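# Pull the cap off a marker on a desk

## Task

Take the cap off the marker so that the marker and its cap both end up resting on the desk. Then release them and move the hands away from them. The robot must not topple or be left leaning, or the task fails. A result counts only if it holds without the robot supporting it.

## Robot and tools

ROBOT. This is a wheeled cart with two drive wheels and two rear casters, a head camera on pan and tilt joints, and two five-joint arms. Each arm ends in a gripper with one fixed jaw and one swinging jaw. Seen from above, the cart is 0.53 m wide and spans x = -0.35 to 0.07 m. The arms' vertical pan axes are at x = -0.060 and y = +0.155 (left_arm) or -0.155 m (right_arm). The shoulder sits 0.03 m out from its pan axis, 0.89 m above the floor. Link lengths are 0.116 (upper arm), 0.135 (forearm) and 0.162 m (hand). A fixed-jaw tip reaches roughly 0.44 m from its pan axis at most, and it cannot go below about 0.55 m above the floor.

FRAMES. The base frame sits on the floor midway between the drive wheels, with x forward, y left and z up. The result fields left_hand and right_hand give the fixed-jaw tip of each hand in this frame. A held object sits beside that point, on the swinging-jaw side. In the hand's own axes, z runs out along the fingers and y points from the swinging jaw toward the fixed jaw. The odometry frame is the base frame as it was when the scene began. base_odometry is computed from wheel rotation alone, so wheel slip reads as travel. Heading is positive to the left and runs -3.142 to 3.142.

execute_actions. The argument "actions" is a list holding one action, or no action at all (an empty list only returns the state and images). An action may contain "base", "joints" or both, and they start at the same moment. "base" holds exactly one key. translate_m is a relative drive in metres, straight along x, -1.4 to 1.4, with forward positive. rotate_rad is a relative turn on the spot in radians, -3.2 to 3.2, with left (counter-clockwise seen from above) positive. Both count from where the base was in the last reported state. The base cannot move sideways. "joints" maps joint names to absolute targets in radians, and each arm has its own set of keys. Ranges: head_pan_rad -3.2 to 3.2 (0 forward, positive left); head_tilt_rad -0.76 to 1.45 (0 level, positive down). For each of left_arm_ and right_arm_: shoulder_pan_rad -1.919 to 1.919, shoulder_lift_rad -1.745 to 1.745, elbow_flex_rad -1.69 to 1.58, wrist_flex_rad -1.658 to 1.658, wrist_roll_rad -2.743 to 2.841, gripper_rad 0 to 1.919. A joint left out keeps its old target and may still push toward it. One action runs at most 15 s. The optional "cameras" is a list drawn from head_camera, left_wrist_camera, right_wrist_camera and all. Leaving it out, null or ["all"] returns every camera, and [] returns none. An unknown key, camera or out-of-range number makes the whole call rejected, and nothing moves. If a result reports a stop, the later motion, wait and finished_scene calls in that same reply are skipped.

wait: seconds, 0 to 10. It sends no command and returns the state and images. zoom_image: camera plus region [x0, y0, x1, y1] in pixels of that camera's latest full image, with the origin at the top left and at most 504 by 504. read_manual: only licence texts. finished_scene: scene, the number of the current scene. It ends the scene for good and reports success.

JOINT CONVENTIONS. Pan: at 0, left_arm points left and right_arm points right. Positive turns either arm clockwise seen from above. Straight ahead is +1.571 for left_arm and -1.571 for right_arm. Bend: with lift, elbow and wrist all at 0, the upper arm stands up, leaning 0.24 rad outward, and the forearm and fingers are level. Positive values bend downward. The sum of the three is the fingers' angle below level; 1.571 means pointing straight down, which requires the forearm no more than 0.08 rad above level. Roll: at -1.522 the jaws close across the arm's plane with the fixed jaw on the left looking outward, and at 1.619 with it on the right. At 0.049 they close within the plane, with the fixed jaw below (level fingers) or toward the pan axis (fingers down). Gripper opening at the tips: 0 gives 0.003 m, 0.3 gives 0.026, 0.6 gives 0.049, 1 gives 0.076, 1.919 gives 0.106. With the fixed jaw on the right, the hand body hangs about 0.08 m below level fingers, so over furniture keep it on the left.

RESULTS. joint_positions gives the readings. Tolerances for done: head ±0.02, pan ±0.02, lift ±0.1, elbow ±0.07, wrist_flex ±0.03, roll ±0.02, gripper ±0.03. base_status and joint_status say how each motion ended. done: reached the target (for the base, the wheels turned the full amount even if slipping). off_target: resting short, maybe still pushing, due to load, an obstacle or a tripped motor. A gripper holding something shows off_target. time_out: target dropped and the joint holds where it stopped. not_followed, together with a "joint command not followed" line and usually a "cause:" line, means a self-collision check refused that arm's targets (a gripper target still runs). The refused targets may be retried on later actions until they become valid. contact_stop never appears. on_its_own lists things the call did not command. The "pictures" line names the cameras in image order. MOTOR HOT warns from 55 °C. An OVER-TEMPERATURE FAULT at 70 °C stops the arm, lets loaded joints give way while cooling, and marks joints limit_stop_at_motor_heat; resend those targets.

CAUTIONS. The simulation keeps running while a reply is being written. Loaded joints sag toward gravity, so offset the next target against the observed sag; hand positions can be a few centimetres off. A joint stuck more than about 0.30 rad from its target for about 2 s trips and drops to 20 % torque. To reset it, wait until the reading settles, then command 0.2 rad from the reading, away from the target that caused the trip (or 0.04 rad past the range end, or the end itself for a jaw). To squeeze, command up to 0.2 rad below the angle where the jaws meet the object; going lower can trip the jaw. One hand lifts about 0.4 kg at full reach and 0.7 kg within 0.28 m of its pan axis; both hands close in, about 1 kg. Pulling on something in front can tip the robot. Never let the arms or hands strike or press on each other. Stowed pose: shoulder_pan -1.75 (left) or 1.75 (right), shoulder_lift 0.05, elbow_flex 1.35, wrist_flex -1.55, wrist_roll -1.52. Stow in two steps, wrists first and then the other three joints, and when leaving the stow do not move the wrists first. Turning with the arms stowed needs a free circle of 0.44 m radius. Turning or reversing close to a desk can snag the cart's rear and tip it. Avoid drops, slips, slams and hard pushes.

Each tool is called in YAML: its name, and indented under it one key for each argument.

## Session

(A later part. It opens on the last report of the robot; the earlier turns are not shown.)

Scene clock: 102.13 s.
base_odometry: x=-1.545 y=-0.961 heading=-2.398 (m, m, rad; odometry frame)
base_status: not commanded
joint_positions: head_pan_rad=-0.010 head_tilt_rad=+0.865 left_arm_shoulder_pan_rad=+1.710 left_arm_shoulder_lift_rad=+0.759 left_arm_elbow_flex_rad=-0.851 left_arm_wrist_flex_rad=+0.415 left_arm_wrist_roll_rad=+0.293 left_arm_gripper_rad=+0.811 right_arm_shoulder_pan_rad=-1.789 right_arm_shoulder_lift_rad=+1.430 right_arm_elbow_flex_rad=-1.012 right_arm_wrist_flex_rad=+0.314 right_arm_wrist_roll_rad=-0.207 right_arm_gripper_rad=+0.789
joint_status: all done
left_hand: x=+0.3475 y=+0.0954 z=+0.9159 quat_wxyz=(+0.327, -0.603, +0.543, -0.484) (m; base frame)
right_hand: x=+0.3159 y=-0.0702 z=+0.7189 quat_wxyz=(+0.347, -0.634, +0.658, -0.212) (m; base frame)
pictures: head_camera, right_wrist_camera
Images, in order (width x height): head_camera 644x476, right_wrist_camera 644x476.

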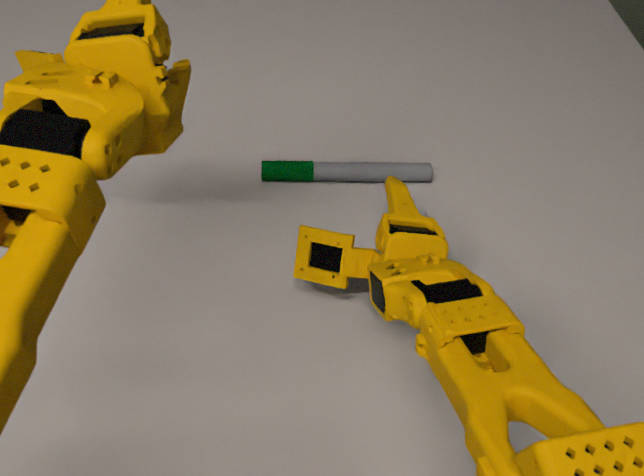

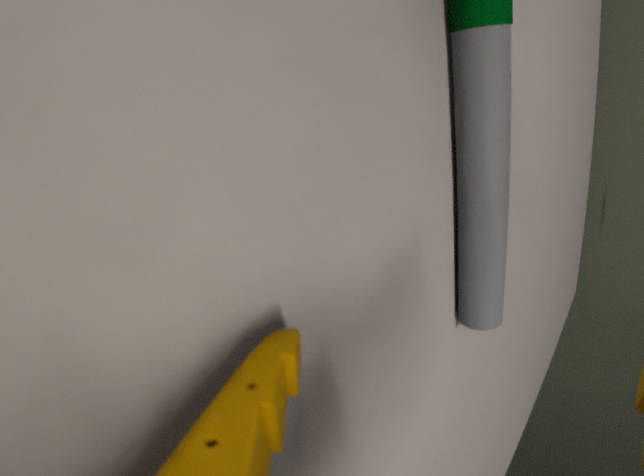

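execute_actions:
  actions:
    - {"base":{"translate_m":0.04},"joints":{"right_arm_shoulder_lift_rad":1.68,"right_arm_elbow_flex_rad":-1.36,"right_arm_wrist_flex_rad":0.05,"right_arm_gripper_rad":1.0}}
  cameras: ["head_camera","right_wrist_camera"]

execute_actions:
  actions:
    - {"joints":{"right_arm_gripper_rad":0.03}}
  cameras: ["head_camera","right_wrist_camera"]

Scene clock: 110.33 s.
base_odometry: x=-1.575 y=-0.989 heading=-2.398 (m, m, rad; odometry frame)
base_status: done
joint_positions: head_pan_rad=-0.010 head_tilt_rad=+0.865 left_arm_shoulder_pan_rad=+1.710 left_arm_shoulder_lift_rad=+0.759 left_arm_elbow_flex_rad=-0.851 left_arm_wrist_flex_rad=+0.415 left_arm_wrist_roll_rad=+0.293 left_arm_gripper_rad=+0.811 right_arm_shoulder_pan_rad=-1.789 right_arm_shoulder_lift_rad=+1.706 right_arm_elbow_flex_rad=-1.319 right_arm_wrist_flex_rad=+0.064 right_arm_wrist_roll_rad=-0.207 right_arm_gripper_rad=+0.989
joint_status: all done
left_hand: x=+0.3475 y=+0.0954 z=+0.9159 quat_wxyz=(+0.327, -0.603, +0.543, -0.484) (m; base frame)
right_hand: x=+0.3361 y=-0.0657 z=+0.7278 quat_wxyz=(+0.453, -0.588, +0.610, -0.277) (m; base frame)
pictures: head_camera, right_wrist_camera
Images, in order (width x height): head_camera 644x476, right_wrist_camera 644x476.

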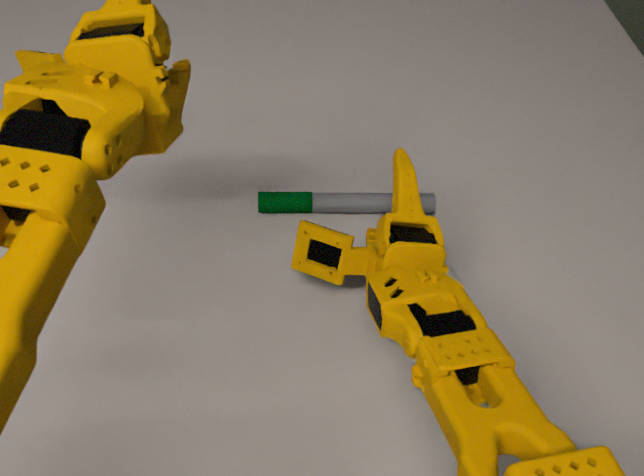

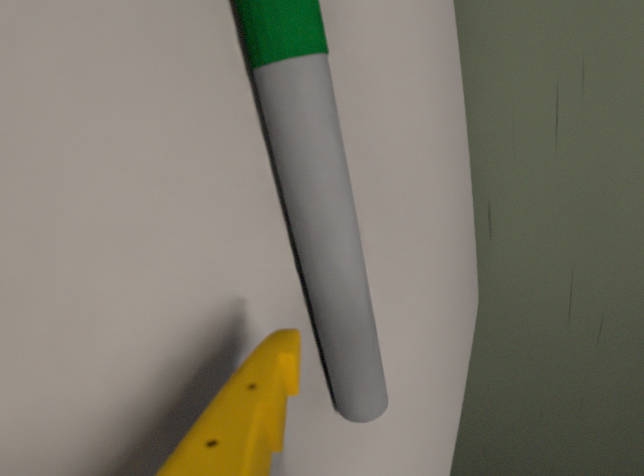

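Scene clock: 111.37 s.
base_odometry: x=-1.575 y=-0.989 heading=-2.398 (m, m, rad; odometry frame)
base_status: not commanded
joint_positions: head_pan_rad=-0.010 head_tilt_rad=+0.865 left_arm_shoulder_pan_rad=+1.710 left_arm_shoulder_lift_rad=+0.759 left_arm_elbow_flex_rad=-0.851 left_arm_wrist_flex_rad=+0.415 left_arm_wrist_roll_rad=+0.293 left_arm_gripper_rad=+0.811 right_arm_shoulder_pan_rad=-1.789 right_arm_shoulder_lift_rad=+1.706 right_arm_elbow_flex_rad=-1.319 right_arm_wrist_flex_rad=+0.064 right_arm_wrist_roll_rad=-0.207 right_arm_gripper_rad=+0.042
joint_status: all done
left_hand: x=+0.3475 y=+0.0954 z=+0.9159 quat_wxyz=(+0.327, -0.603, +0.543, -0.484) (m; base frame)
right_hand: x=+0.3361 y=-0.0657 z=+0.7278 quat_wxyz=(+0.453, -0.588, +0.610, -0.277) (m; base frame)
pictures: head_camera, right_wrist_camera
Images, in order (width x height): head_camera 644x476, right_wrist_camera 644x476.

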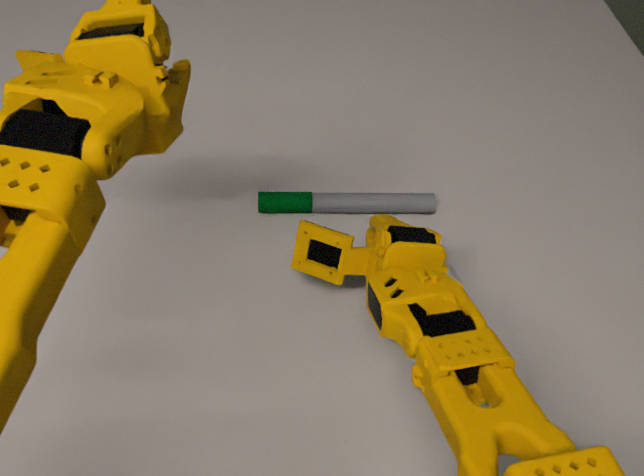

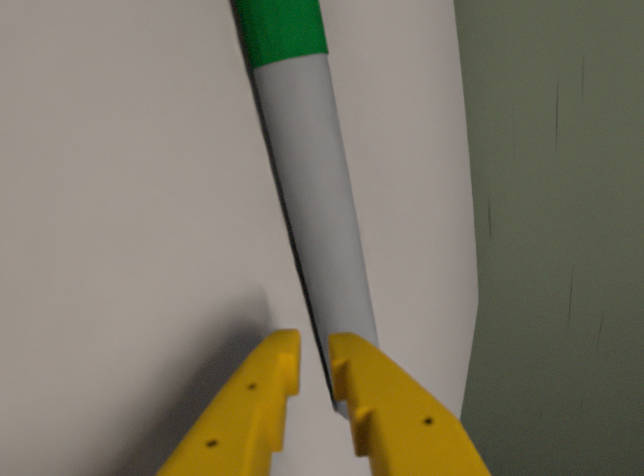

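execute_actions:
  actions:
    - {"joints":{"right_arm_shoulder_lift_rad":1.55,"right_arm_wrist_flex_rad":0.0,"right_arm_shoulder_pan_rad":-1.86}}
  cameras: []

execute_actions:
  actions:
    - {"joints":{"right_arm_shoulder_lift_rad":1.74,"right_arm_wrist_flex_rad":0.1}}
  cameras: []

execute_actions:
  actions:
    - {"joints":{"right_arm_shoulder_lift_rad":1.43,"right_arm_elbow_flex_rad":-1.05,"right_arm_wrist_flex_rad":0.3}}
  cameras: ["head_camera"]

Scene clock: 120.50 s.
base_odometry: x=-1.575 y=-0.989 heading=-2.398 (m, m, rad; odometry frame)
base_status: not commanded
joint_positions: head_pan_rad=-0.010 head_tilt_rad=+0.865 left_arm_shoulder_pan_rad=+1.710 left_arm_shoulder_lift_rad=+0.759 left_arm_elbow_flex_rad=-0.851 left_arm_wrist_flex_rad=+0.415 left_arm_wrist_roll_rad=+0.293 left_arm_gripper_rad=+0.811 right_arm_shoulder_pan_rad=-1.850 right_arm_shoulder_lift_rad=+1.624 right_arm_elbow_flex_rad=-1.320 right_arm_wrist_flex_rad=+0.015 right_arm_wrist_roll_rad=-0.207 right_arm_gripper_rad=+0.041
joint_status: all done
left_hand: x=+0.3475 y=+0.0954 z=+0.9159 quat_wxyz=(+0.327, -0.603, +0.543, -0.484) (m; base frame)
right_hand: x=+0.3449 y=-0.0373 z=+0.7672 quat_wxyz=(+0.509, -0.580, +0.566, -0.290) (m; base frame)
pictures: none
No camera images: the call's "cameras" was empty. Leave "cameras" out to get every camera's image.

Scene clock: 121.27 s.
base_odometry: x=-1.575 y=-0.989 heading=-2.398 (m, m, rad; odometry frame)
base_status: not commanded
joint_positions: head_pan_rad=-0.010 head_tilt_rad=+0.865 left_arm_shoulder_pan_rad=+1.710 left_arm_shoulder_lift_rad=+0.759 left_arm_elbow_flex_rad=-0.851 left_arm_wrist_flex_rad=+0.415 left_arm_wrist_roll_rad=+0.293 left_arm_gripper_rad=+0.811 right_arm_shoulder_pan_rad=-1.850 right_arm_shoulder_lift_rad=+1.754 right_arm_elbow_flex_rad=-1.332 right_arm_wrist_flex_rad=+0.095 right_arm_wrist_roll_rad=-0.207 right_arm_gripper_rad=+0.041
joint_status: all done
left_hand: x=+0.3475 y=+0.0954 z=+0.9159 quat_wxyz=(+0.327, -0.603, +0.543, -0.484) (m; base frame)
right_hand: x=+0.3212 y=-0.0441 z=+0.7096 quat_wxyz=(+0.437, -0.618, +0.604, -0.249) (m; base frame)
pictures: none
No camera images: the call's "cameras" was empty. Leave "cameras" out to get every camera's image.

Scene clock: 122.20 s.
base_odometry: x=-1.575 y=-0.989 heading=-2.398 (m, m, rad; odometry frame)
base_status: not commanded
joint_positions: head_pan_rad=-0.010 head_tilt_rad=+0.865 left_arm_shoulder_pan_rad=+1.710 left_arm_shoulder_lift_rad=+0.759 left_arm_elbow_flex_rad=-0.851 left_arm_wrist_flex_rad=+0.415 left_arm_wrist_roll_rad=+0.293 left_arm_gripper_rad=+0.811 right_arm_shoulder_pan_rad=-1.850 right_arm_shoulder_lift_rad=+1.484 right_arm_elbow_flex_rad=-1.049 right_arm_wrist_flex_rad=+0.294 right_arm_wrist_roll_rad=-0.207 right_arm_gripper_rad=+0.041
joint_status: all done
left_hand: x=+0.3475 y=+0.0954 z=+0.9159 quat_wxyz=(+0.327, -0.603, +0.543, -0.484) (m; base frame)
right_hand: x=+0.3087 y=-0.0477 z=+0.7110 quat_wxyz=(+0.355, -0.653, +0.638, -0.202) (m; base frame)
pictures: head_camera
Images, in order (width x height): head_camera 644x476.

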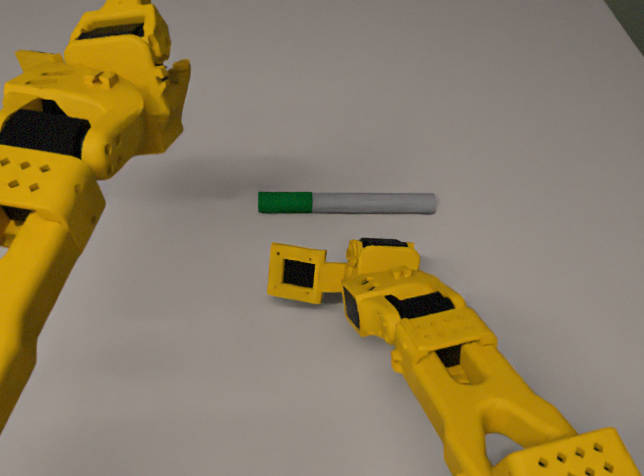

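execute_actions:
  actions:
    - {"base":{"translate_m":0.06},"joints":{"right_arm_shoulder_pan_rad":-1.8,"right_arm_shoulder_lift_rad":1.68,"right_arm_elbow_flex_rad":-1.36,"right_arm_wrist_flex_rad":0.05,"right_arm_gripper_rad":1.0}}
  cameras: ["head_camera","right_wrist_camera"]

Scene clock: 127.50 s.
base_odometry: x=-1.618 y=-1.028 heading=-2.394 (m, m, rad; odometry frame)
base_status: done
joint_positions: head_pan_rad=-0.009 head_tilt_rad=+0.863 left_arm_shoulder_pan_rad=+1.704 left_arm_shoulder_lift_rad=+0.751 left_arm_elbow_flex_rad=-0.854 left_arm_wrist_flex_rad=+0.413 left_arm_wrist_roll_rad=+0.293 left_arm_gripper_rad=+0.811 right_arm_shoulder_pan_rad=-1.804 right_arm_shoulder_lift_rad=+1.708 right_arm_elbow_flex_rad=-1.320 right_arm_wrist_flex_rad=+0.064 right_arm_wrist_roll_rad=-0.207 right_arm_gripper_rad=+0.988
joint_status: all done
left_hand: x=+0.3479 y=+0.0979 z=+0.9200 quat_wxyz=(+0.331, -0.602, +0.539, -0.488) (m; base frame)
right_hand: x=+0.3346 y=-0.0597 z=+0.7277 quat_wxyz=(+0.455, -0.593, +0.606, -0.273) (m; base frame)
pictures: head_camera, right_wrist_camera
Images, in order (width x height): head_camera 644x476, right_wrist_camera 644x476.

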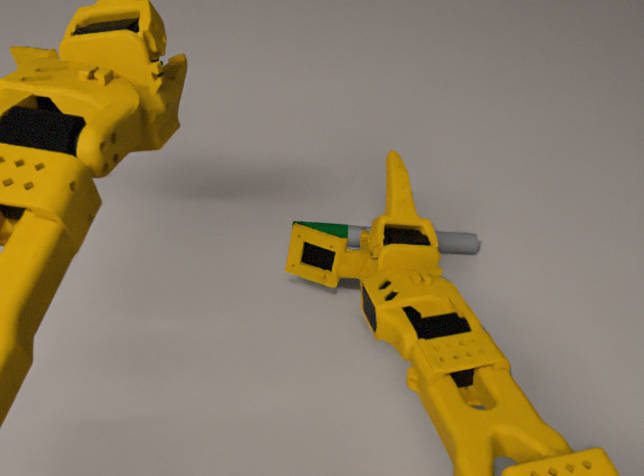

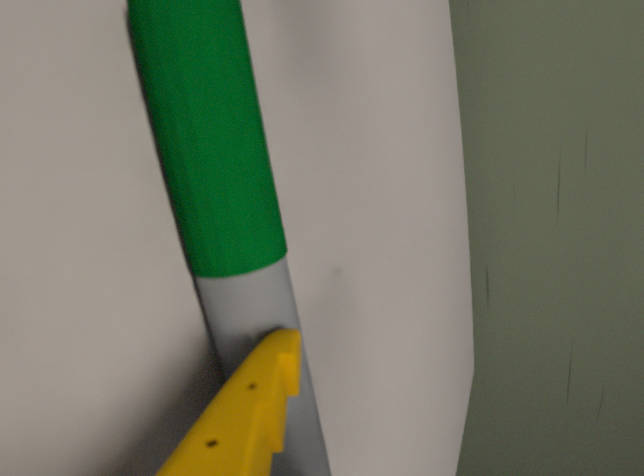

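execute_actions:
  actions:
    - {"joints":{"right_arm_shoulder_pan_rad":-1.72,"right_arm_shoulder_lift_rad":1.15,"right_arm_elbow_flex_rad":-0.89,"right_arm_wrist_flex_rad":0.55,"right_arm_wrist_roll_rad":-0.05}}
  cameras: []

execute_actions:
  actions:
    - {"joints":{"right_arm_shoulder_lift_rad":1.33,"right_arm_wrist_flex_rad":0.42}}
  cameras: ["head_camera","right_wrist_camera"]

Scene clock: 134.23 s.
base_odometry: x=-1.618 y=-1.028 heading=-2.394 (m, m, rad; odometry frame)
base_status: not commanded
joint_positions: head_pan_rad=-0.009 head_tilt_rad=+0.863 left_arm_shoulder_pan_rad=+1.704 left_arm_shoulder_lift_rad=+0.751 left_arm_elbow_flex_rad=-0.854 left_arm_wrist_flex_rad=+0.413 left_arm_wrist_roll_rad=+0.293 left_arm_gripper_rad=+0.811 right_arm_shoulder_pan_rad=-1.730 right_arm_shoulder_lift_rad=+1.223 right_arm_elbow_flex_rad=-0.883 right_arm_wrist_flex_rad=+0.547 right_arm_wrist_roll_rad=-0.056 right_arm_gripper_rad=+0.989
joint_status: all done
left_hand: x=+0.3479 y=+0.0979 z=+0.9200 quat_wxyz=(+0.331, -0.602, +0.539, -0.488) (m; base frame)
right_hand: x=+0.3051 y=-0.0959 z=+0.7364 quat_wxyz=(+0.266, -0.684, +0.648, -0.204) (m; base frame)
pictures: none
No camera images: the call's "cameras" was empty. Leave "cameras" out to get every camera's image.

Scene clock: 135.03 s.
base_odometry: x=-1.618 y=-1.028 heading=-2.394 (m, m, rad; odometry frame)
base_status: not commanded
joint_positions: head_pan_rad=-0.009 head_tilt_rad=+0.863 left_arm_shoulder_pan_rad=+1.704 left_arm_shoulder_lift_rad=+0.751 left_arm_elbow_flex_rad=-0.854 left_arm_wrist_flex_rad=+0.413 left_arm_wrist_roll_rad=+0.293 left_arm_gripper_rad=+0.811 right_arm_shoulder_pan_rad=-1.730 right_arm_shoulder_lift_rad=+1.334 right_arm_elbow_flex_rad=-0.883 right_arm_wrist_flex_rad=+0.426 right_arm_wrist_roll_rad=-0.056 right_arm_gripper_rad=+0.989
joint_status: all done
left_hand: x=+0.3479 y=+0.0979 z=+0.9200 quat_wxyz=(+0.331, -0.602, +0.539, -0.488) (m; base frame)
right_hand: x=+0.3020 y=-0.0964 z=+0.7107 quat_wxyz=(+0.270, -0.683, +0.647, -0.207) (m; base frame)
pictures: head_camera, right_wrist_camera
Images, in order (width x height): head_camera 644x476, right_wrist_camera 644x476.

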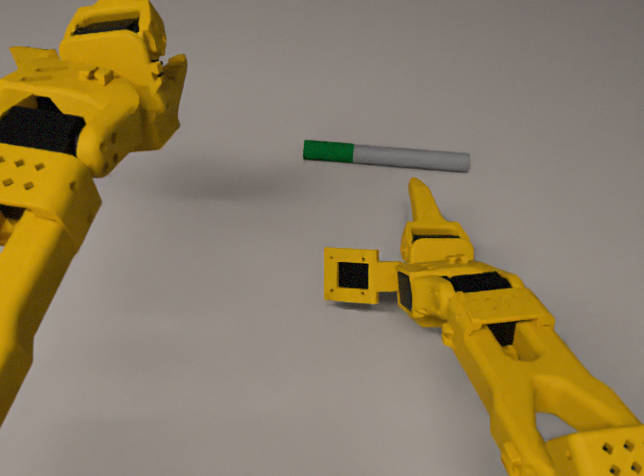

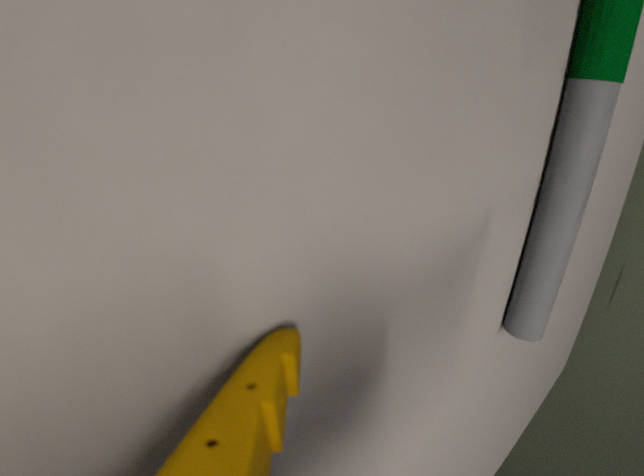

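execute_actions:
  actions:
    - {"joints":{"head_pan_rad":-0.9,"head_tilt_rad":0.6,"right_arm_shoulder_lift_rad":0.3,"right_arm_elbow_flex_rad":0,"left_arm_shoulder_lift_rad":0.3,"left_arm_elbow_flex_rad":0}}
  cameras: ["head_camera"]

Scene clock: 144.07 s.
base_odometry: x=-1.618 y=-1.028 heading=-2.394 (m, m, rad; odometry frame)
base_status: not commanded
joint_positions: head_pan_rad=-0.890 head_tilt_rad=+0.614 left_arm_shoulder_pan_rad=+1.704 left_arm_shoulder_lift_rad=+0.347 left_arm_elbow_flex_rad=+0.005 left_arm_wrist_flex_rad=+0.413 left_arm_wrist_roll_rad=+0.293 left_arm_gripper_rad=+0.811 right_arm_shoulder_pan_rad=-1.730 right_arm_shoulder_lift_rad=+0.360 right_arm_elbow_flex_rad=+0.007 right_arm_wrist_flex_rad=+0.423 right_arm_wrist_roll_rad=-0.056 right_arm_gripper_rad=+0.989
joint_status: all done
left_hand: x=+0.2706 y=+0.1083 z=+0.8318 quat_wxyz=(+0.220, -0.686, +0.614, -0.324) (m; base frame)
right_hand: x=+0.2672 y=-0.1020 z=+0.8266 quat_wxyz=(+0.302, -0.671, +0.636, -0.231) (m; base frame)
pictures: head_camera
Images, in order (width x height): head_camera 644x476.

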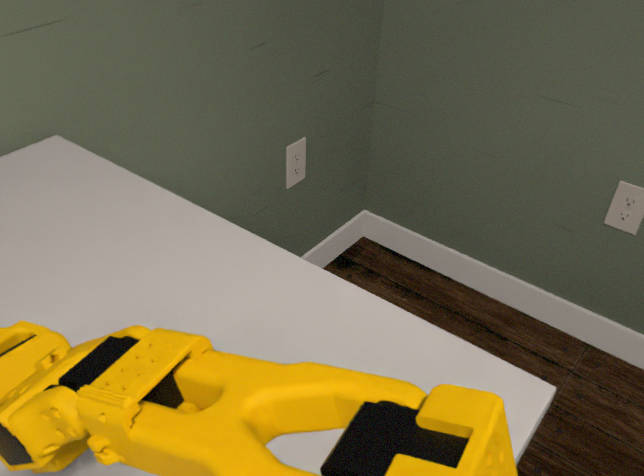

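execute_actions:
  actions:
    - {"base":{"translate_m":-0.55},"joints":{"head_pan_rad":0,"head_tilt_rad":0.7,"right_arm_shoulder_lift_rad":-0.3,"right_arm_elbow_flex_rad":0.6,"left_arm_shoulder_lift_rad":-0.3,"left_arm_elbow_flex_rad":0.6}}
  cameras: []

execute_actions:
  actions:
    - {"base":{"rotate_rad":-1.57}}
  cameras: []

execute_actions:
  actions:
    - {"base":{"translate_m":0.6}}
  cameras: ["head_camera"]

execute_actions:
  actions:
    - {"base":{"rotate_rad":1.57}}
  cameras: ["head_camera"]

Scene clock: 158.53 s.
base_odometry: x=-1.215 y=-0.653 heading=-2.392 (m, m, rad; odometry frame)
base_status: done
joint_positions: head_pan_rad=-0.010 head_tilt_rad=+0.694 left_arm_shoulder_pan_rad=+1.704 left_arm_shoulder_lift_rad=-0.268 left_arm_elbow_flex_rad=+0.605 left_arm_wrist_flex_rad=+0.413 left_arm_wrist_roll_rad=+0.293 left_arm_gripper_rad=+0.811 right_arm_shoulder_pan_rad=-1.730 right_arm_shoulder_lift_rad=-0.260 right_arm_elbow_flex_rad=+0.608 right_arm_wrist_flex_rad=+0.423 right_arm_wrist_roll_rad=-0.056 right_arm_gripper_rad=+0.989
joint_status: all done
left_hand: x=+0.2062 y=+0.1169 z=+0.8552 quat_wxyz=(+0.224, -0.683, +0.612, -0.330) (m; base frame)
right_hand: x=+0.2033 y=-0.1122 z=+0.8514 quat_wxyz=(+0.309, -0.669, +0.633, -0.237) (m; base frame)
pictures: none
No camera images: the call's "cameras" was empty. Leave "cameras" out to get every camera's image.

Scene clock: 161.20 s.
base_odometry: x=-1.215 y=-0.653 heading=+2.322 (m, m, rad; odometry frame)
base_status: done
joint_positions: head_pan_rad=-0.010 head_tilt_rad=+0.694 left_arm_shoulder_pan_rad=+1.704 left_arm_shoulder_lift_rad=-0.268 left_arm_elbow_flex_rad=+0.605 left_arm_wrist_flex_rad=+0.413 left_arm_wrist_roll_rad=+0.293 left_arm_gripper_rad=+0.811 right_arm_shoulder_pan_rad=-1.730 right_arm_shoulder_lift_rad=-0.260 right_arm_elbow_flex_rad=+0.608 right_arm_wrist_flex_rad=+0.423 right_arm_wrist_roll_rad=-0.056 right_arm_gripper_rad=+0.989
joint_status: not commanded
left_hand: x=+0.2062 y=+0.1169 z=+0.8552 quat_wxyz=(+0.224, -0.683, +0.612, -0.330) (m; base frame)
right_hand: x=+0.2033 y=-0.1122 z=+0.8514 quat_wxyz=(+0.309, -0.669, +0.633, -0.237) (m; base frame)
pictures: none
No camera images: the call's "cameras" was empty. Leave "cameras" out to get every camera's image.

Scene clock: 164.97 s.
base_odometry: x=-1.624 y=-0.214 heading=+2.321 (m, m, rad; odometry frame)
base_status: done
joint_positions: head_pan_rad=-0.010 head_tilt_rad=+0.695 left_arm_shoulder_pan_rad=+1.704 left_arm_shoulder_lift_rad=-0.268 left_arm_elbow_flex_rad=+0.605 left_arm_wrist_flex_rad=+0.413 left_arm_wrist_roll_rad=+0.293 left_arm_gripper_rad=+0.811 right_arm_shoulder_pan_rad=-1.730 right_arm_shoulder_lift_rad=-0.260 right_arm_elbow_flex_rad=+0.608 right_arm_wrist_flex_rad=+0.423 right_arm_wrist_roll_rad=-0.056 right_arm_gripper_rad=+0.989
joint_status: not commanded
left_hand: x=+0.2062 y=+0.1169 z=+0.8552 quat_wxyz=(+0.224, -0.683, +0.612, -0.330) (m; base frame)
right_hand: x=+0.2033 y=-0.1122 z=+0.8514 quat_wxyz=(+0.309, -0.669, +0.633, -0.237) (m; base frame)
pictures: head_camera
Images, in order (width x height): head_camera 644x476.

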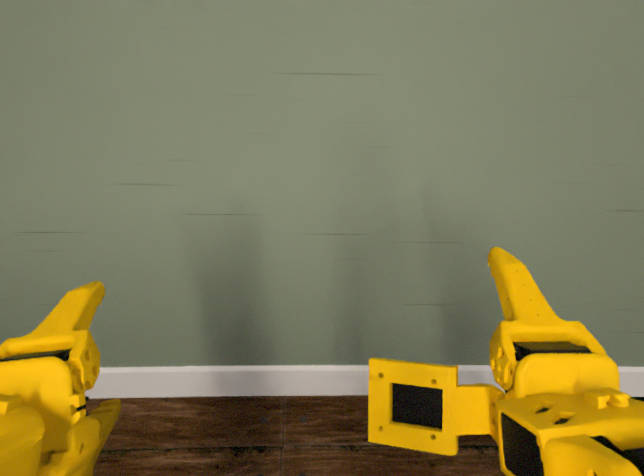

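Scene clock: 167.63 s.
base_odometry: x=-1.623 y=-0.214 heading=-2.393 (m, m, rad; odometry frame)
base_status: done
joint_positions: head_pan_rad=-0.010 head_tilt_rad=+0.695 left_arm_shoulder_pan_rad=+1.704 left_arm_shoulder_lift_rad=-0.268 left_arm_elbow_flex_rad=+0.605 left_arm_wrist_flex_rad=+0.413 left_arm_wrist_roll_rad=+0.293 left_arm_gripper_rad=+0.811 right_arm_shoulder_pan_rad=-1.730 right_arm_shoulder_lift_rad=-0.260 right_arm_elbow_flex_rad=+0.608 right_arm_wrist_flex_rad=+0.423 right_arm_wrist_roll_rad=-0.056 right_arm_gripper_rad=+0.989
joint_status: not commanded
left_hand: x=+0.2062 y=+0.1169 z=+0.8552 quat_wxyz=(+0.224, -0.683, +0.612, -0.330) (m; base frame)
right_hand: x=+0.2033 y=-0.1122 z=+0.8514 quat_wxyz=(+0.309, -0.669, +0.633, -0.237) (m; base frame)
pictures: head_camera
Images, in order (width x height): head_camera 644x476.

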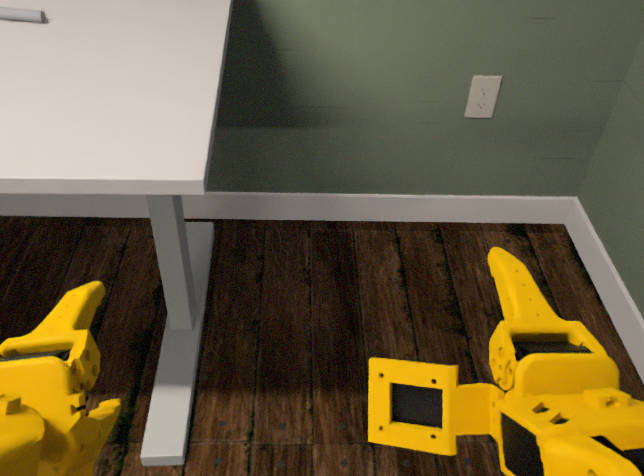

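execute_actions:
  actions:
    - {"base":{"rotate_rad":-0.5}}
  cameras: []

execute_actions:
  actions:
    - {"base":{"translate_m":0.58}}
  cameras: []

execute_actions:
  actions:
    - {"base":{"rotate_rad":0.5}}
  cameras: []

execute_actions:
  actions:
    - {"base":{"translate_m":0.46}}
  cameras: []

execute_actions:
  actions:
    - {"base":{"rotate_rad":1.57},"joints":{"head_tilt_rad":0.9}}
  cameras: ["head_camera"]

Scene clock: 175.40 s.
base_odometry: x=-1.624 y=-0.214 heading=-2.892 (m, m, rad; odometry frame)
base_status: done
joint_positions: head_pan_rad=-0.010 head_tilt_rad=+0.695 left_arm_shoulder_pan_rad=+1.704 left_arm_shoulder_lift_rad=-0.268 left_arm_elbow_flex_rad=+0.605 left_arm_wrist_flex_rad=+0.413 left_arm_wrist_roll_rad=+0.293 left_arm_gripper_rad=+0.811 right_arm_shoulder_pan_rad=-1.730 right_arm_shoulder_lift_rad=-0.260 right_arm_elbow_flex_rad=+0.608 right_arm_wrist_flex_rad=+0.423 right_arm_wrist_roll_rad=-0.056 right_arm_gripper_rad=+0.989
joint_status: not commanded
left_hand: x=+0.2062 y=+0.1169 z=+0.8552 quat_wxyz=(+0.224, -0.683, +0.612, -0.330) (m; base frame)
right_hand: x=+0.2033 y=-0.1122 z=+0.8514 quat_wxyz=(+0.309, -0.669, +0.633, -0.237) (m; base frame)
pictures: none
No camera images: the call's "cameras" was empty. Leave "cameras" out to get every camera's image.

Scene clock: 179.07 s.
base_odometry: x=-2.186 y=-0.357 heading=-2.892 (m, m, rad; odometry frame)
base_status: done
joint_positions: head_pan_rad=-0.010 head_tilt_rad=+0.695 left_arm_shoulder_pan_rad=+1.704 left_arm_shoulder_lift_rad=-0.268 left_arm_elbow_flex_rad=+0.605 left_arm_wrist_flex_rad=+0.413 left_arm_wrist_roll_rad=+0.293 left_arm_gripper_rad=+0.811 right_arm_shoulder_pan_rad=-1.730 right_arm_shoulder_lift_rad=-0.260 right_arm_elbow_flex_rad=+0.608 right_arm_wrist_flex_rad=+0.423 right_arm_wrist_roll_rad=-0.056 right_arm_gripper_rad=+0.989
joint_status: not commanded
left_hand: x=+0.2062 y=+0.1169 z=+0.8552 quat_wxyz=(+0.224, -0.683, +0.612, -0.330) (m; base frame)
right_hand: x=+0.2033 y=-0.1122 z=+0.8514 quat_wxyz=(+0.309, -0.669, +0.633, -0.237) (m; base frame)
pictures: none
No camera images: the call's "cameras" was empty. Leave "cameras" out to get every camera's image.

Scene clock: 180.40 s.
base_odometry: x=-2.186 y=-0.356 heading=-2.393 (m, m, rad; odometry frame)
base_status: done
joint_positions: head_pan_rad=-0.010 head_tilt_rad=+0.695 left_arm_shoulder_pan_rad=+1.704 left_arm_shoulder_lift_rad=-0.268 left_arm_elbow_flex_rad=+0.605 left_arm_wrist_flex_rad=+0.413 left_arm_wrist_roll_rad=+0.293 left_arm_gripper_rad=+0.811 right_arm_shoulder_pan_rad=-1.730 right_arm_shoulder_lift_rad=-0.260 right_arm_elbow_flex_rad=+0.608 right_arm_wrist_flex_rad=+0.423 right_arm_wrist_roll_rad=-0.056 right_arm_gripper_rad=+0.989
joint_status: not commanded
left_hand: x=+0.2062 y=+0.1169 z=+0.8552 quat_wxyz=(+0.224, -0.683, +0.612, -0.330) (m; base frame)
right_hand: x=+0.2033 y=-0.1122 z=+0.8514 quat_wxyz=(+0.309, -0.669, +0.633, -0.237) (m; base frame)
pictures: none
No camera images: the call's "cameras" was empty. Leave "cameras" out to get every camera's image.

Scene clock: 183.47 s.
base_odometry: x=-2.522 y=-0.670 heading=-2.392 (m, m, rad; odometry frame)
base_status: done
joint_positions: head_pan_rad=-0.010 head_tilt_rad=+0.695 left_arm_shoulder_pan_rad=+1.704 left_arm_shoulder_lift_rad=-0.268 left_arm_elbow_flex_rad=+0.605 left_arm_wrist_flex_rad=+0.413 left_arm_wrist_roll_rad=+0.293 left_arm_gripper_rad=+0.811 right_arm_shoulder_pan_rad=-1.730 right_arm_shoulder_lift_rad=-0.262 right_arm_elbow_flex_rad=+0.608 right_arm_wrist_flex_rad=+0.423 right_arm_wrist_roll_rad=-0.056 right_arm_gripper_rad=+0.989
joint_status: not commanded
left_hand: x=+0.2062 y=+0.1169 z=+0.8552 quat_wxyz=(+0.224, -0.683, +0.612, -0.330) (m; base frame)
right_hand: x=+0.2033 y=-0.1122 z=+0.8517 quat_wxyz=(+0.310, -0.669, +0.633, -0.237) (m; base frame)
pictures: none
No camera images: the call's "cameras" was empty. Leave "cameras" out to get every camera's image.

Scene clock: 186.13 s.
base_odometry: x=-2.522 y=-0.669 heading=-0.824 (m, m, rad; odometry frame)
base_status: done
joint_positions: head_pan_rad=-0.010 head_tilt_rad=+0.895 left_arm_shoulder_pan_rad=+1.704 left_arm_shoulder_lift_rad=-0.268 left_arm_elbow_flex_rad=+0.605 left_arm_wrist_flex_rad=+0.413 left_arm_wrist_roll_rad=+0.293 left_arm_gripper_rad=+0.811 right_arm_shoulder_pan_rad=-1.730 right_arm_shoulder_lift_rad=-0.262 right_arm_elbow_flex_rad=+0.608 right_arm_wrist_flex_rad=+0.423 right_arm_wrist_roll_rad=-0.056 right_arm_gripper_rad=+0.989
joint_status: all done
left_hand: x=+0.2062 y=+0.1169 z=+0.8552 quat_wxyz=(+0.224, -0.683, +0.612, -0.330) (m; base frame)
right_hand: x=+0.2033 y=-0.1122 z=+0.8517 quat_wxyz=(+0.310, -0.669, +0.633, -0.237) (m; base frame)
pictures: head_camera
Images, in order (width x height): head_camera 644x476.

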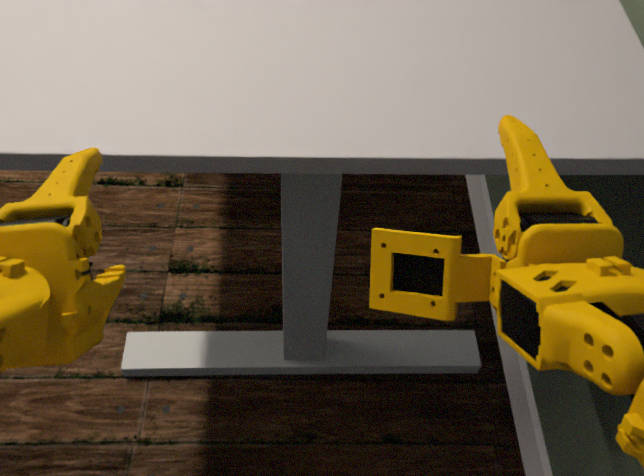

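Edge ~0.5 away.

execute_actions:
  actions:
    - {"base":{"translate_m":0.38}}
  cameras: ["head_camera"]

Scene clock: 190.40 s.
base_odometry: x=-2.263 y=-0.948 heading=-0.823 (m, m, rad; odometry frame)
base_status: done
joint_positions: head_pan_rad=-0.010 head_tilt_rad=+0.895 left_arm_shoulder_pan_rad=+1.704 left_arm_shoulder_lift_rad=-0.268 left_arm_elbow_flex_rad=+0.605 left_arm_wrist_flex_rad=+0.413 left_arm_wrist_roll_rad=+0.293 left_arm_gripper_rad=+0.811 right_arm_shoulder_pan_rad=-1.730 right_arm_shoulder_lift_rad=-0.262 right_arm_elbow_flex_rad=+0.608 right_arm_wrist_flex_rad=+0.423 right_arm_wrist_roll_rad=-0.056 right_arm_gripper_rad=+0.989
joint_status: not commanded
left_hand: x=+0.2062 y=+0.1169 z=+0.8552 quat_wxyz=(+0.224, -0.683, +0.612, -0.330) (m; base frame)
right_hand: x=+0.2033 y=-0.1122 z=+0.8517 quat_wxyz=(+0.310, -0.669, +0.633, -0.237) (m; base frame)
pictures: head_camera
Images, in order (width x height): head_camera 644x476.

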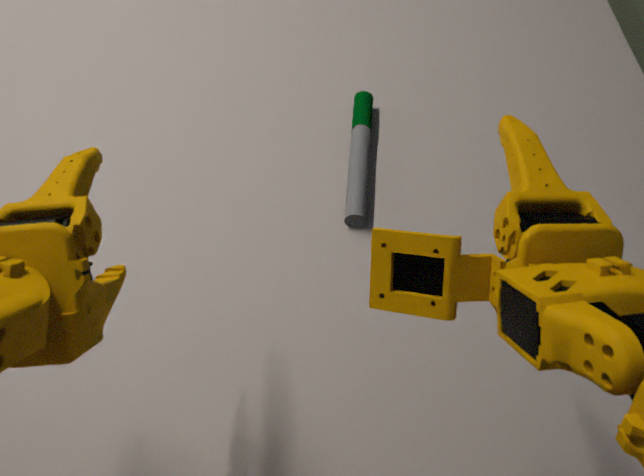

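execute_actions:
  actions:
    - {"base":{"translate_m":0.05},"joints":{"right_arm_shoulder_pan_rad":-1.88,"right_arm_shoulder_lift_rad":1.5,"right_arm_elbow_flex_rad":-1.36,"right_arm_wrist_flex_rad":0.1,"right_arm_wrist_roll_rad":-1.52,"right_arm_gripper_rad":0.7}}
  cameras: ["head_camera","right_wrist_camera"]

Scene clock: 197.50 s.
base_odometry: x=-2.231 y=-0.983 heading=-0.821 (m, m, rad; odometry frame)
base_status: done
joint_positions: head_pan_rad=-0.009 head_tilt_rad=+0.896 left_arm_shoulder_pan_rad=+1.704 left_arm_shoulder_lift_rad=-0.272 left_arm_elbow_flex_rad=+0.610 left_arm_wrist_flex_rad=+0.412 left_arm_wrist_roll_rad=+0.293 left_arm_gripper_rad=+0.811 right_arm_shoulder_pan_rad=-1.868 right_arm_shoulder_lift_rad=+1.530 right_arm_elbow_flex_rad=-1.319 right_arm_wrist_flex_rad=+0.115 right_arm_wrist_roll_rad=-1.514 right_arm_gripper_rad=+0.711
joint_status: all done
left_hand: x=+0.2058 y=+0.1170 z=+0.8553 quat_wxyz=(+0.224, -0.683, +0.611, -0.330) (m; base frame)
right_hand: x=+0.3479 y=-0.0219 z=+0.7957 quat_wxyz=(+0.577, -0.124, +0.803, +0.084) (m; base frame)
pictures: head_camera, right_wrist_camera
Images, in order (width x height): head_camera 644x476, right_wrist_camera 644x476.

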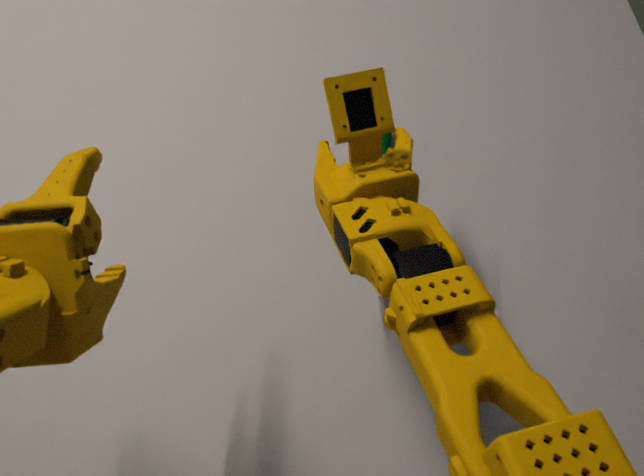

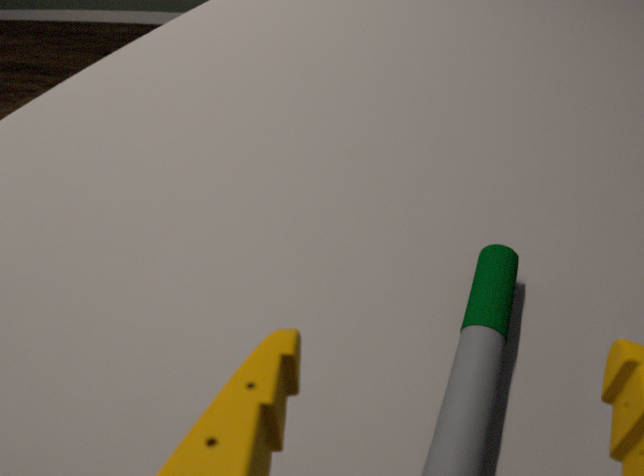

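execute_actions:
  actions:
    - {"joints":{"right_arm_shoulder_lift_rad":1.74,"right_arm_wrist_flex_rad":0.05}}

execute_actions:
  actions:
    - {"joints":{"right_arm_gripper_rad":0.03}}

Scene clock: 209.03 s.
base_odometry: x=-2.231 y=-0.983 heading=-0.821 (m, m, rad; odometry frame)
base_status: not commanded
joint_positions: head_pan_rad=-0.009 head_tilt_rad=+0.896 left_arm_shoulder_pan_rad=+1.704 left_arm_shoulder_lift_rad=-0.272 left_arm_elbow_flex_rad=+0.610 left_arm_wrist_flex_rad=+0.412 left_arm_wrist_roll_rad=+0.293 left_arm_gripper_rad=+0.811 right_arm_shoulder_pan_rad=-1.868 right_arm_shoulder_lift_rad=+1.765 right_arm_elbow_flex_rad=-1.322 right_arm_wrist_flex_rad=+0.064 right_arm_wrist_roll_rad=-1.514 right_arm_gripper_rad=+0.711
joint_status: all done
left_hand: x=+0.2058 y=+0.1170 z=+0.8553 quat_wxyz=(+0.224, -0.683, +0.611, -0.330) (m; base frame)
right_hand: x=+0.3199 y=-0.0304 z=+0.7135 quat_wxyz=(+0.502, -0.131, +0.852, +0.073) (m; base frame)
pictures: head_camera, left_wrist_camera, right_wrist_camera
Images, in order (width x height): head_camera 644x476, left_wrist_camera 644x476, right_wrist_camera 644x476.

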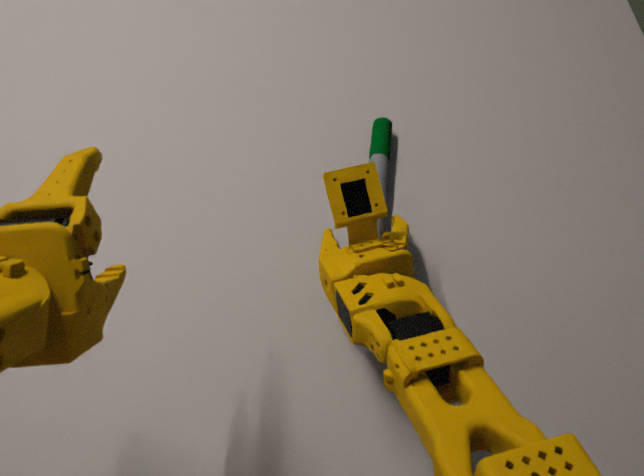

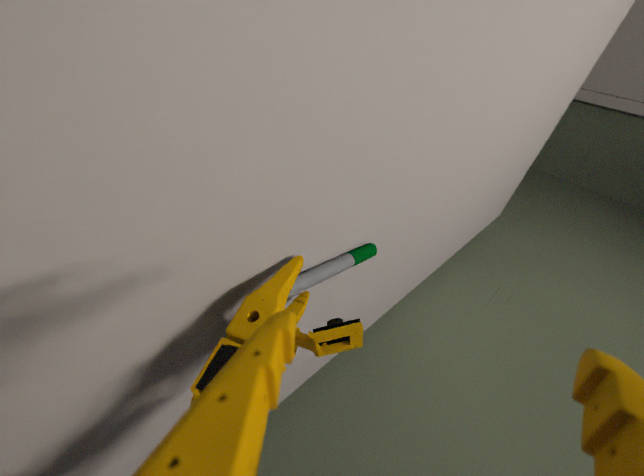

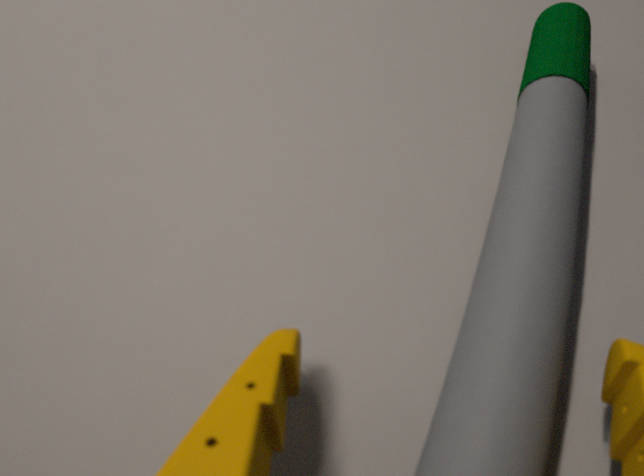

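Scene clock: 209.90 s.
base_odometry: x=-2.231 y=-0.983 heading=-0.821 (m, m, rad; odometry frame)
base_status: not commanded
joint_positions: head_pan_rad=-0.009 head_tilt_rad=+0.896 left_arm_shoulder_pan_rad=+1.704 left_arm_shoulder_lift_rad=-0.272 left_arm_elbow_flex_rad=+0.610 left_arm_wrist_flex_rad=+0.412 left_arm_wrist_roll_rad=+0.293 left_arm_gripper_rad=+0.811 right_arm_shoulder_pan_rad=-1.871 right_arm_shoulder_lift_rad=+1.765 right_arm_elbow_flex_rad=-1.323 right_arm_wrist_flex_rad=+0.064 right_arm_wrist_roll_rad=-1.514 right_arm_gripper_rad=+0.206
joint_status: right_arm_gripper_rad off_target (ended at +0.206, target +0.030)
left_hand: x=+0.2058 y=+0.1170 z=+0.8553 quat_wxyz=(+0.224, -0.683, +0.611, -0.330) (m; base frame)
right_hand: x=+0.3197 y=-0.0292 z=+0.7139 quat_wxyz=(+0.502, -0.133, +0.851, +0.074) (m; base frame)
pictures: head_camera, left_wrist_camera, right_wrist_camera
Images, in order (width x height): head_camera 644x476, left_wrist_camera 644x476, right_wrist_camera 644x476.

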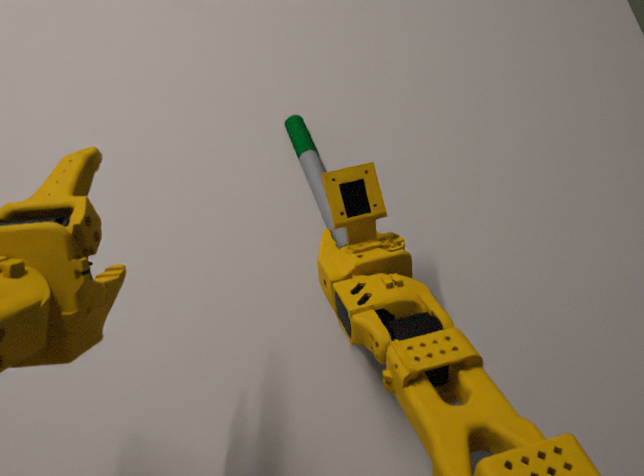

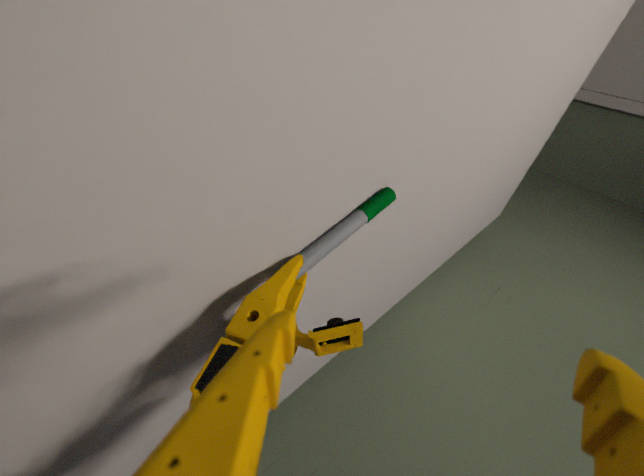

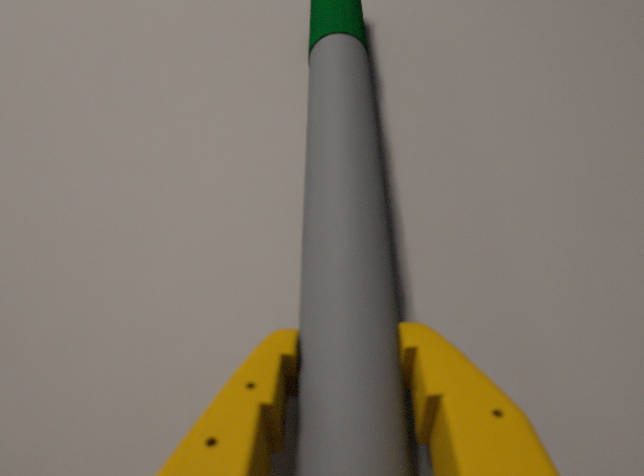

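execute_actions:
  actions:
    - {"joints":{"right_arm_shoulder_lift_rad":1.0,"right_arm_elbow_flex_rad":-0.1,"right_arm_wrist_flex_rad":-0.45}}
  cameras: []

execute_actions:
  actions:
    - {"joints":{"right_arm_shoulder_lift_rad":0.9,"right_arm_elbow_flex_rad":0.6,"right_arm_wrist_flex_rad":-1.0}}

Scene clock: 218.20 s.
base_odometry: x=-2.231 y=-0.983 heading=-0.821 (m, m, rad; odometry frame)
base_status: not commanded
joint_positions: head_pan_rad=-0.009 head_tilt_rad=+0.896 left_arm_shoulder_pan_rad=+1.704 left_arm_shoulder_lift_rad=-0.272 left_arm_elbow_flex_rad=+0.610 left_arm_wrist_flex_rad=+0.412 left_arm_wrist_roll_rad=+0.293 left_arm_gripper_rad=+0.811 right_arm_shoulder_pan_rad=-1.871 right_arm_shoulder_lift_rad=+1.074 right_arm_elbow_flex_rad=-0.091 right_arm_wrist_flex_rad=-0.433 right_arm_wrist_roll_rad=-1.514 right_arm_gripper_rad=+0.206
joint_status: all done
left_hand: x=+0.2058 y=+0.1170 z=+0.8553 quat_wxyz=(+0.224, -0.683, +0.611, -0.330) (m; base frame)
right_hand: x=+0.2802 y=-0.0415 z=+0.7295 quat_wxyz=(+0.483, -0.134, +0.862, +0.071) (m; base frame)
pictures: none
No camera images: the call's "cameras" was empty. Leave "cameras" out to get every camera's image.

Scene clock: 219.47 s.
base_odometry: x=-2.231 y=-0.983 heading=-0.821 (m, m, rad; odometry frame)
base_status: not commanded
joint_positions: head_pan_rad=-0.009 head_tilt_rad=+0.896 left_arm_shoulder_pan_rad=+1.704 left_arm_shoulder_lift_rad=-0.272 left_arm_elbow_flex_rad=+0.610 left_arm_wrist_flex_rad=+0.412 left_arm_wrist_roll_rad=+0.293 left_arm_gripper_rad=+0.811 right_arm_shoulder_pan_rad=-1.871 right_arm_shoulder_lift_rad=+0.941 right_arm_elbow_flex_rad=+0.596 right_arm_wrist_flex_rad=-0.991 right_arm_wrist_roll_rad=-1.514 right_arm_gripper_rad=+0.206
joint_status: all done
left_hand: x=+0.2058 y=+0.1170 z=+0.8553 quat_wxyz=(+0.224, -0.683, +0.611, -0.330) (m; base frame)
right_hand: x=+0.2097 y=-0.0633 z=+0.7195 quat_wxyz=(+0.485, -0.134, +0.861, +0.071) (m; base frame)
pictures: head_camera, left_wrist_camera, right_wrist_camera
Images, in order (width x height): head_camera 644x476, left_wrist_camera 644x476, right_wrist_camera 644x476.

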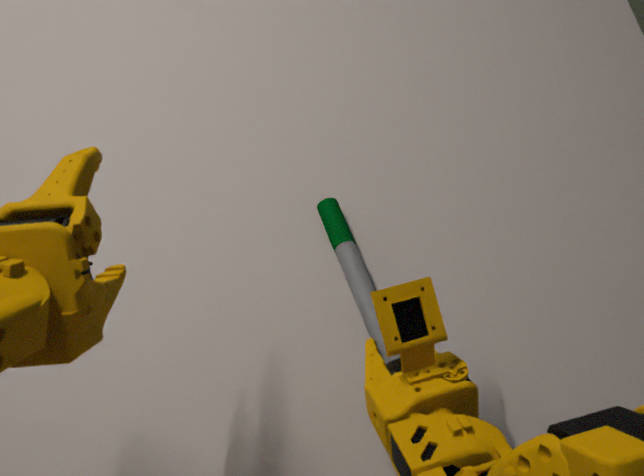

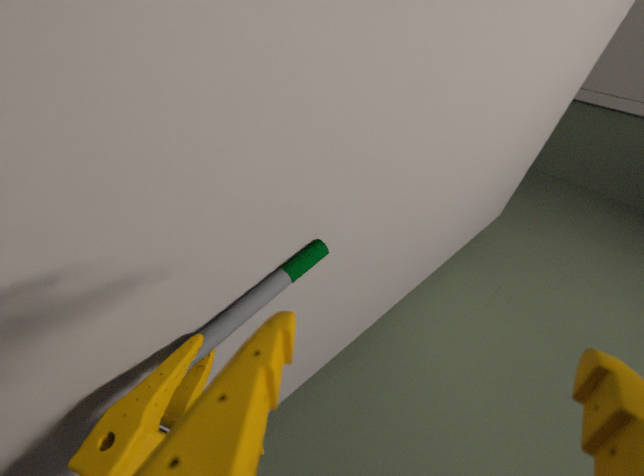

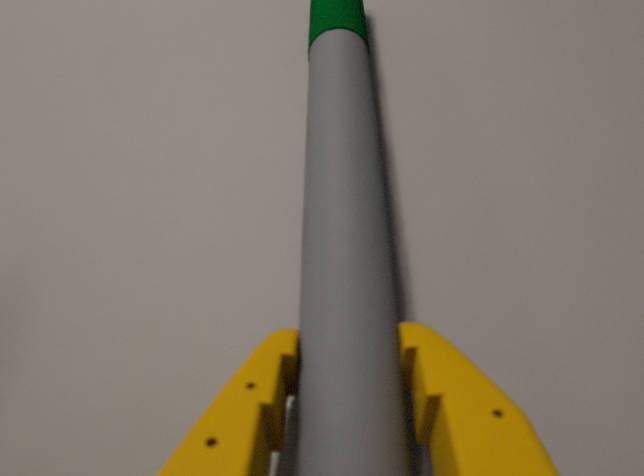

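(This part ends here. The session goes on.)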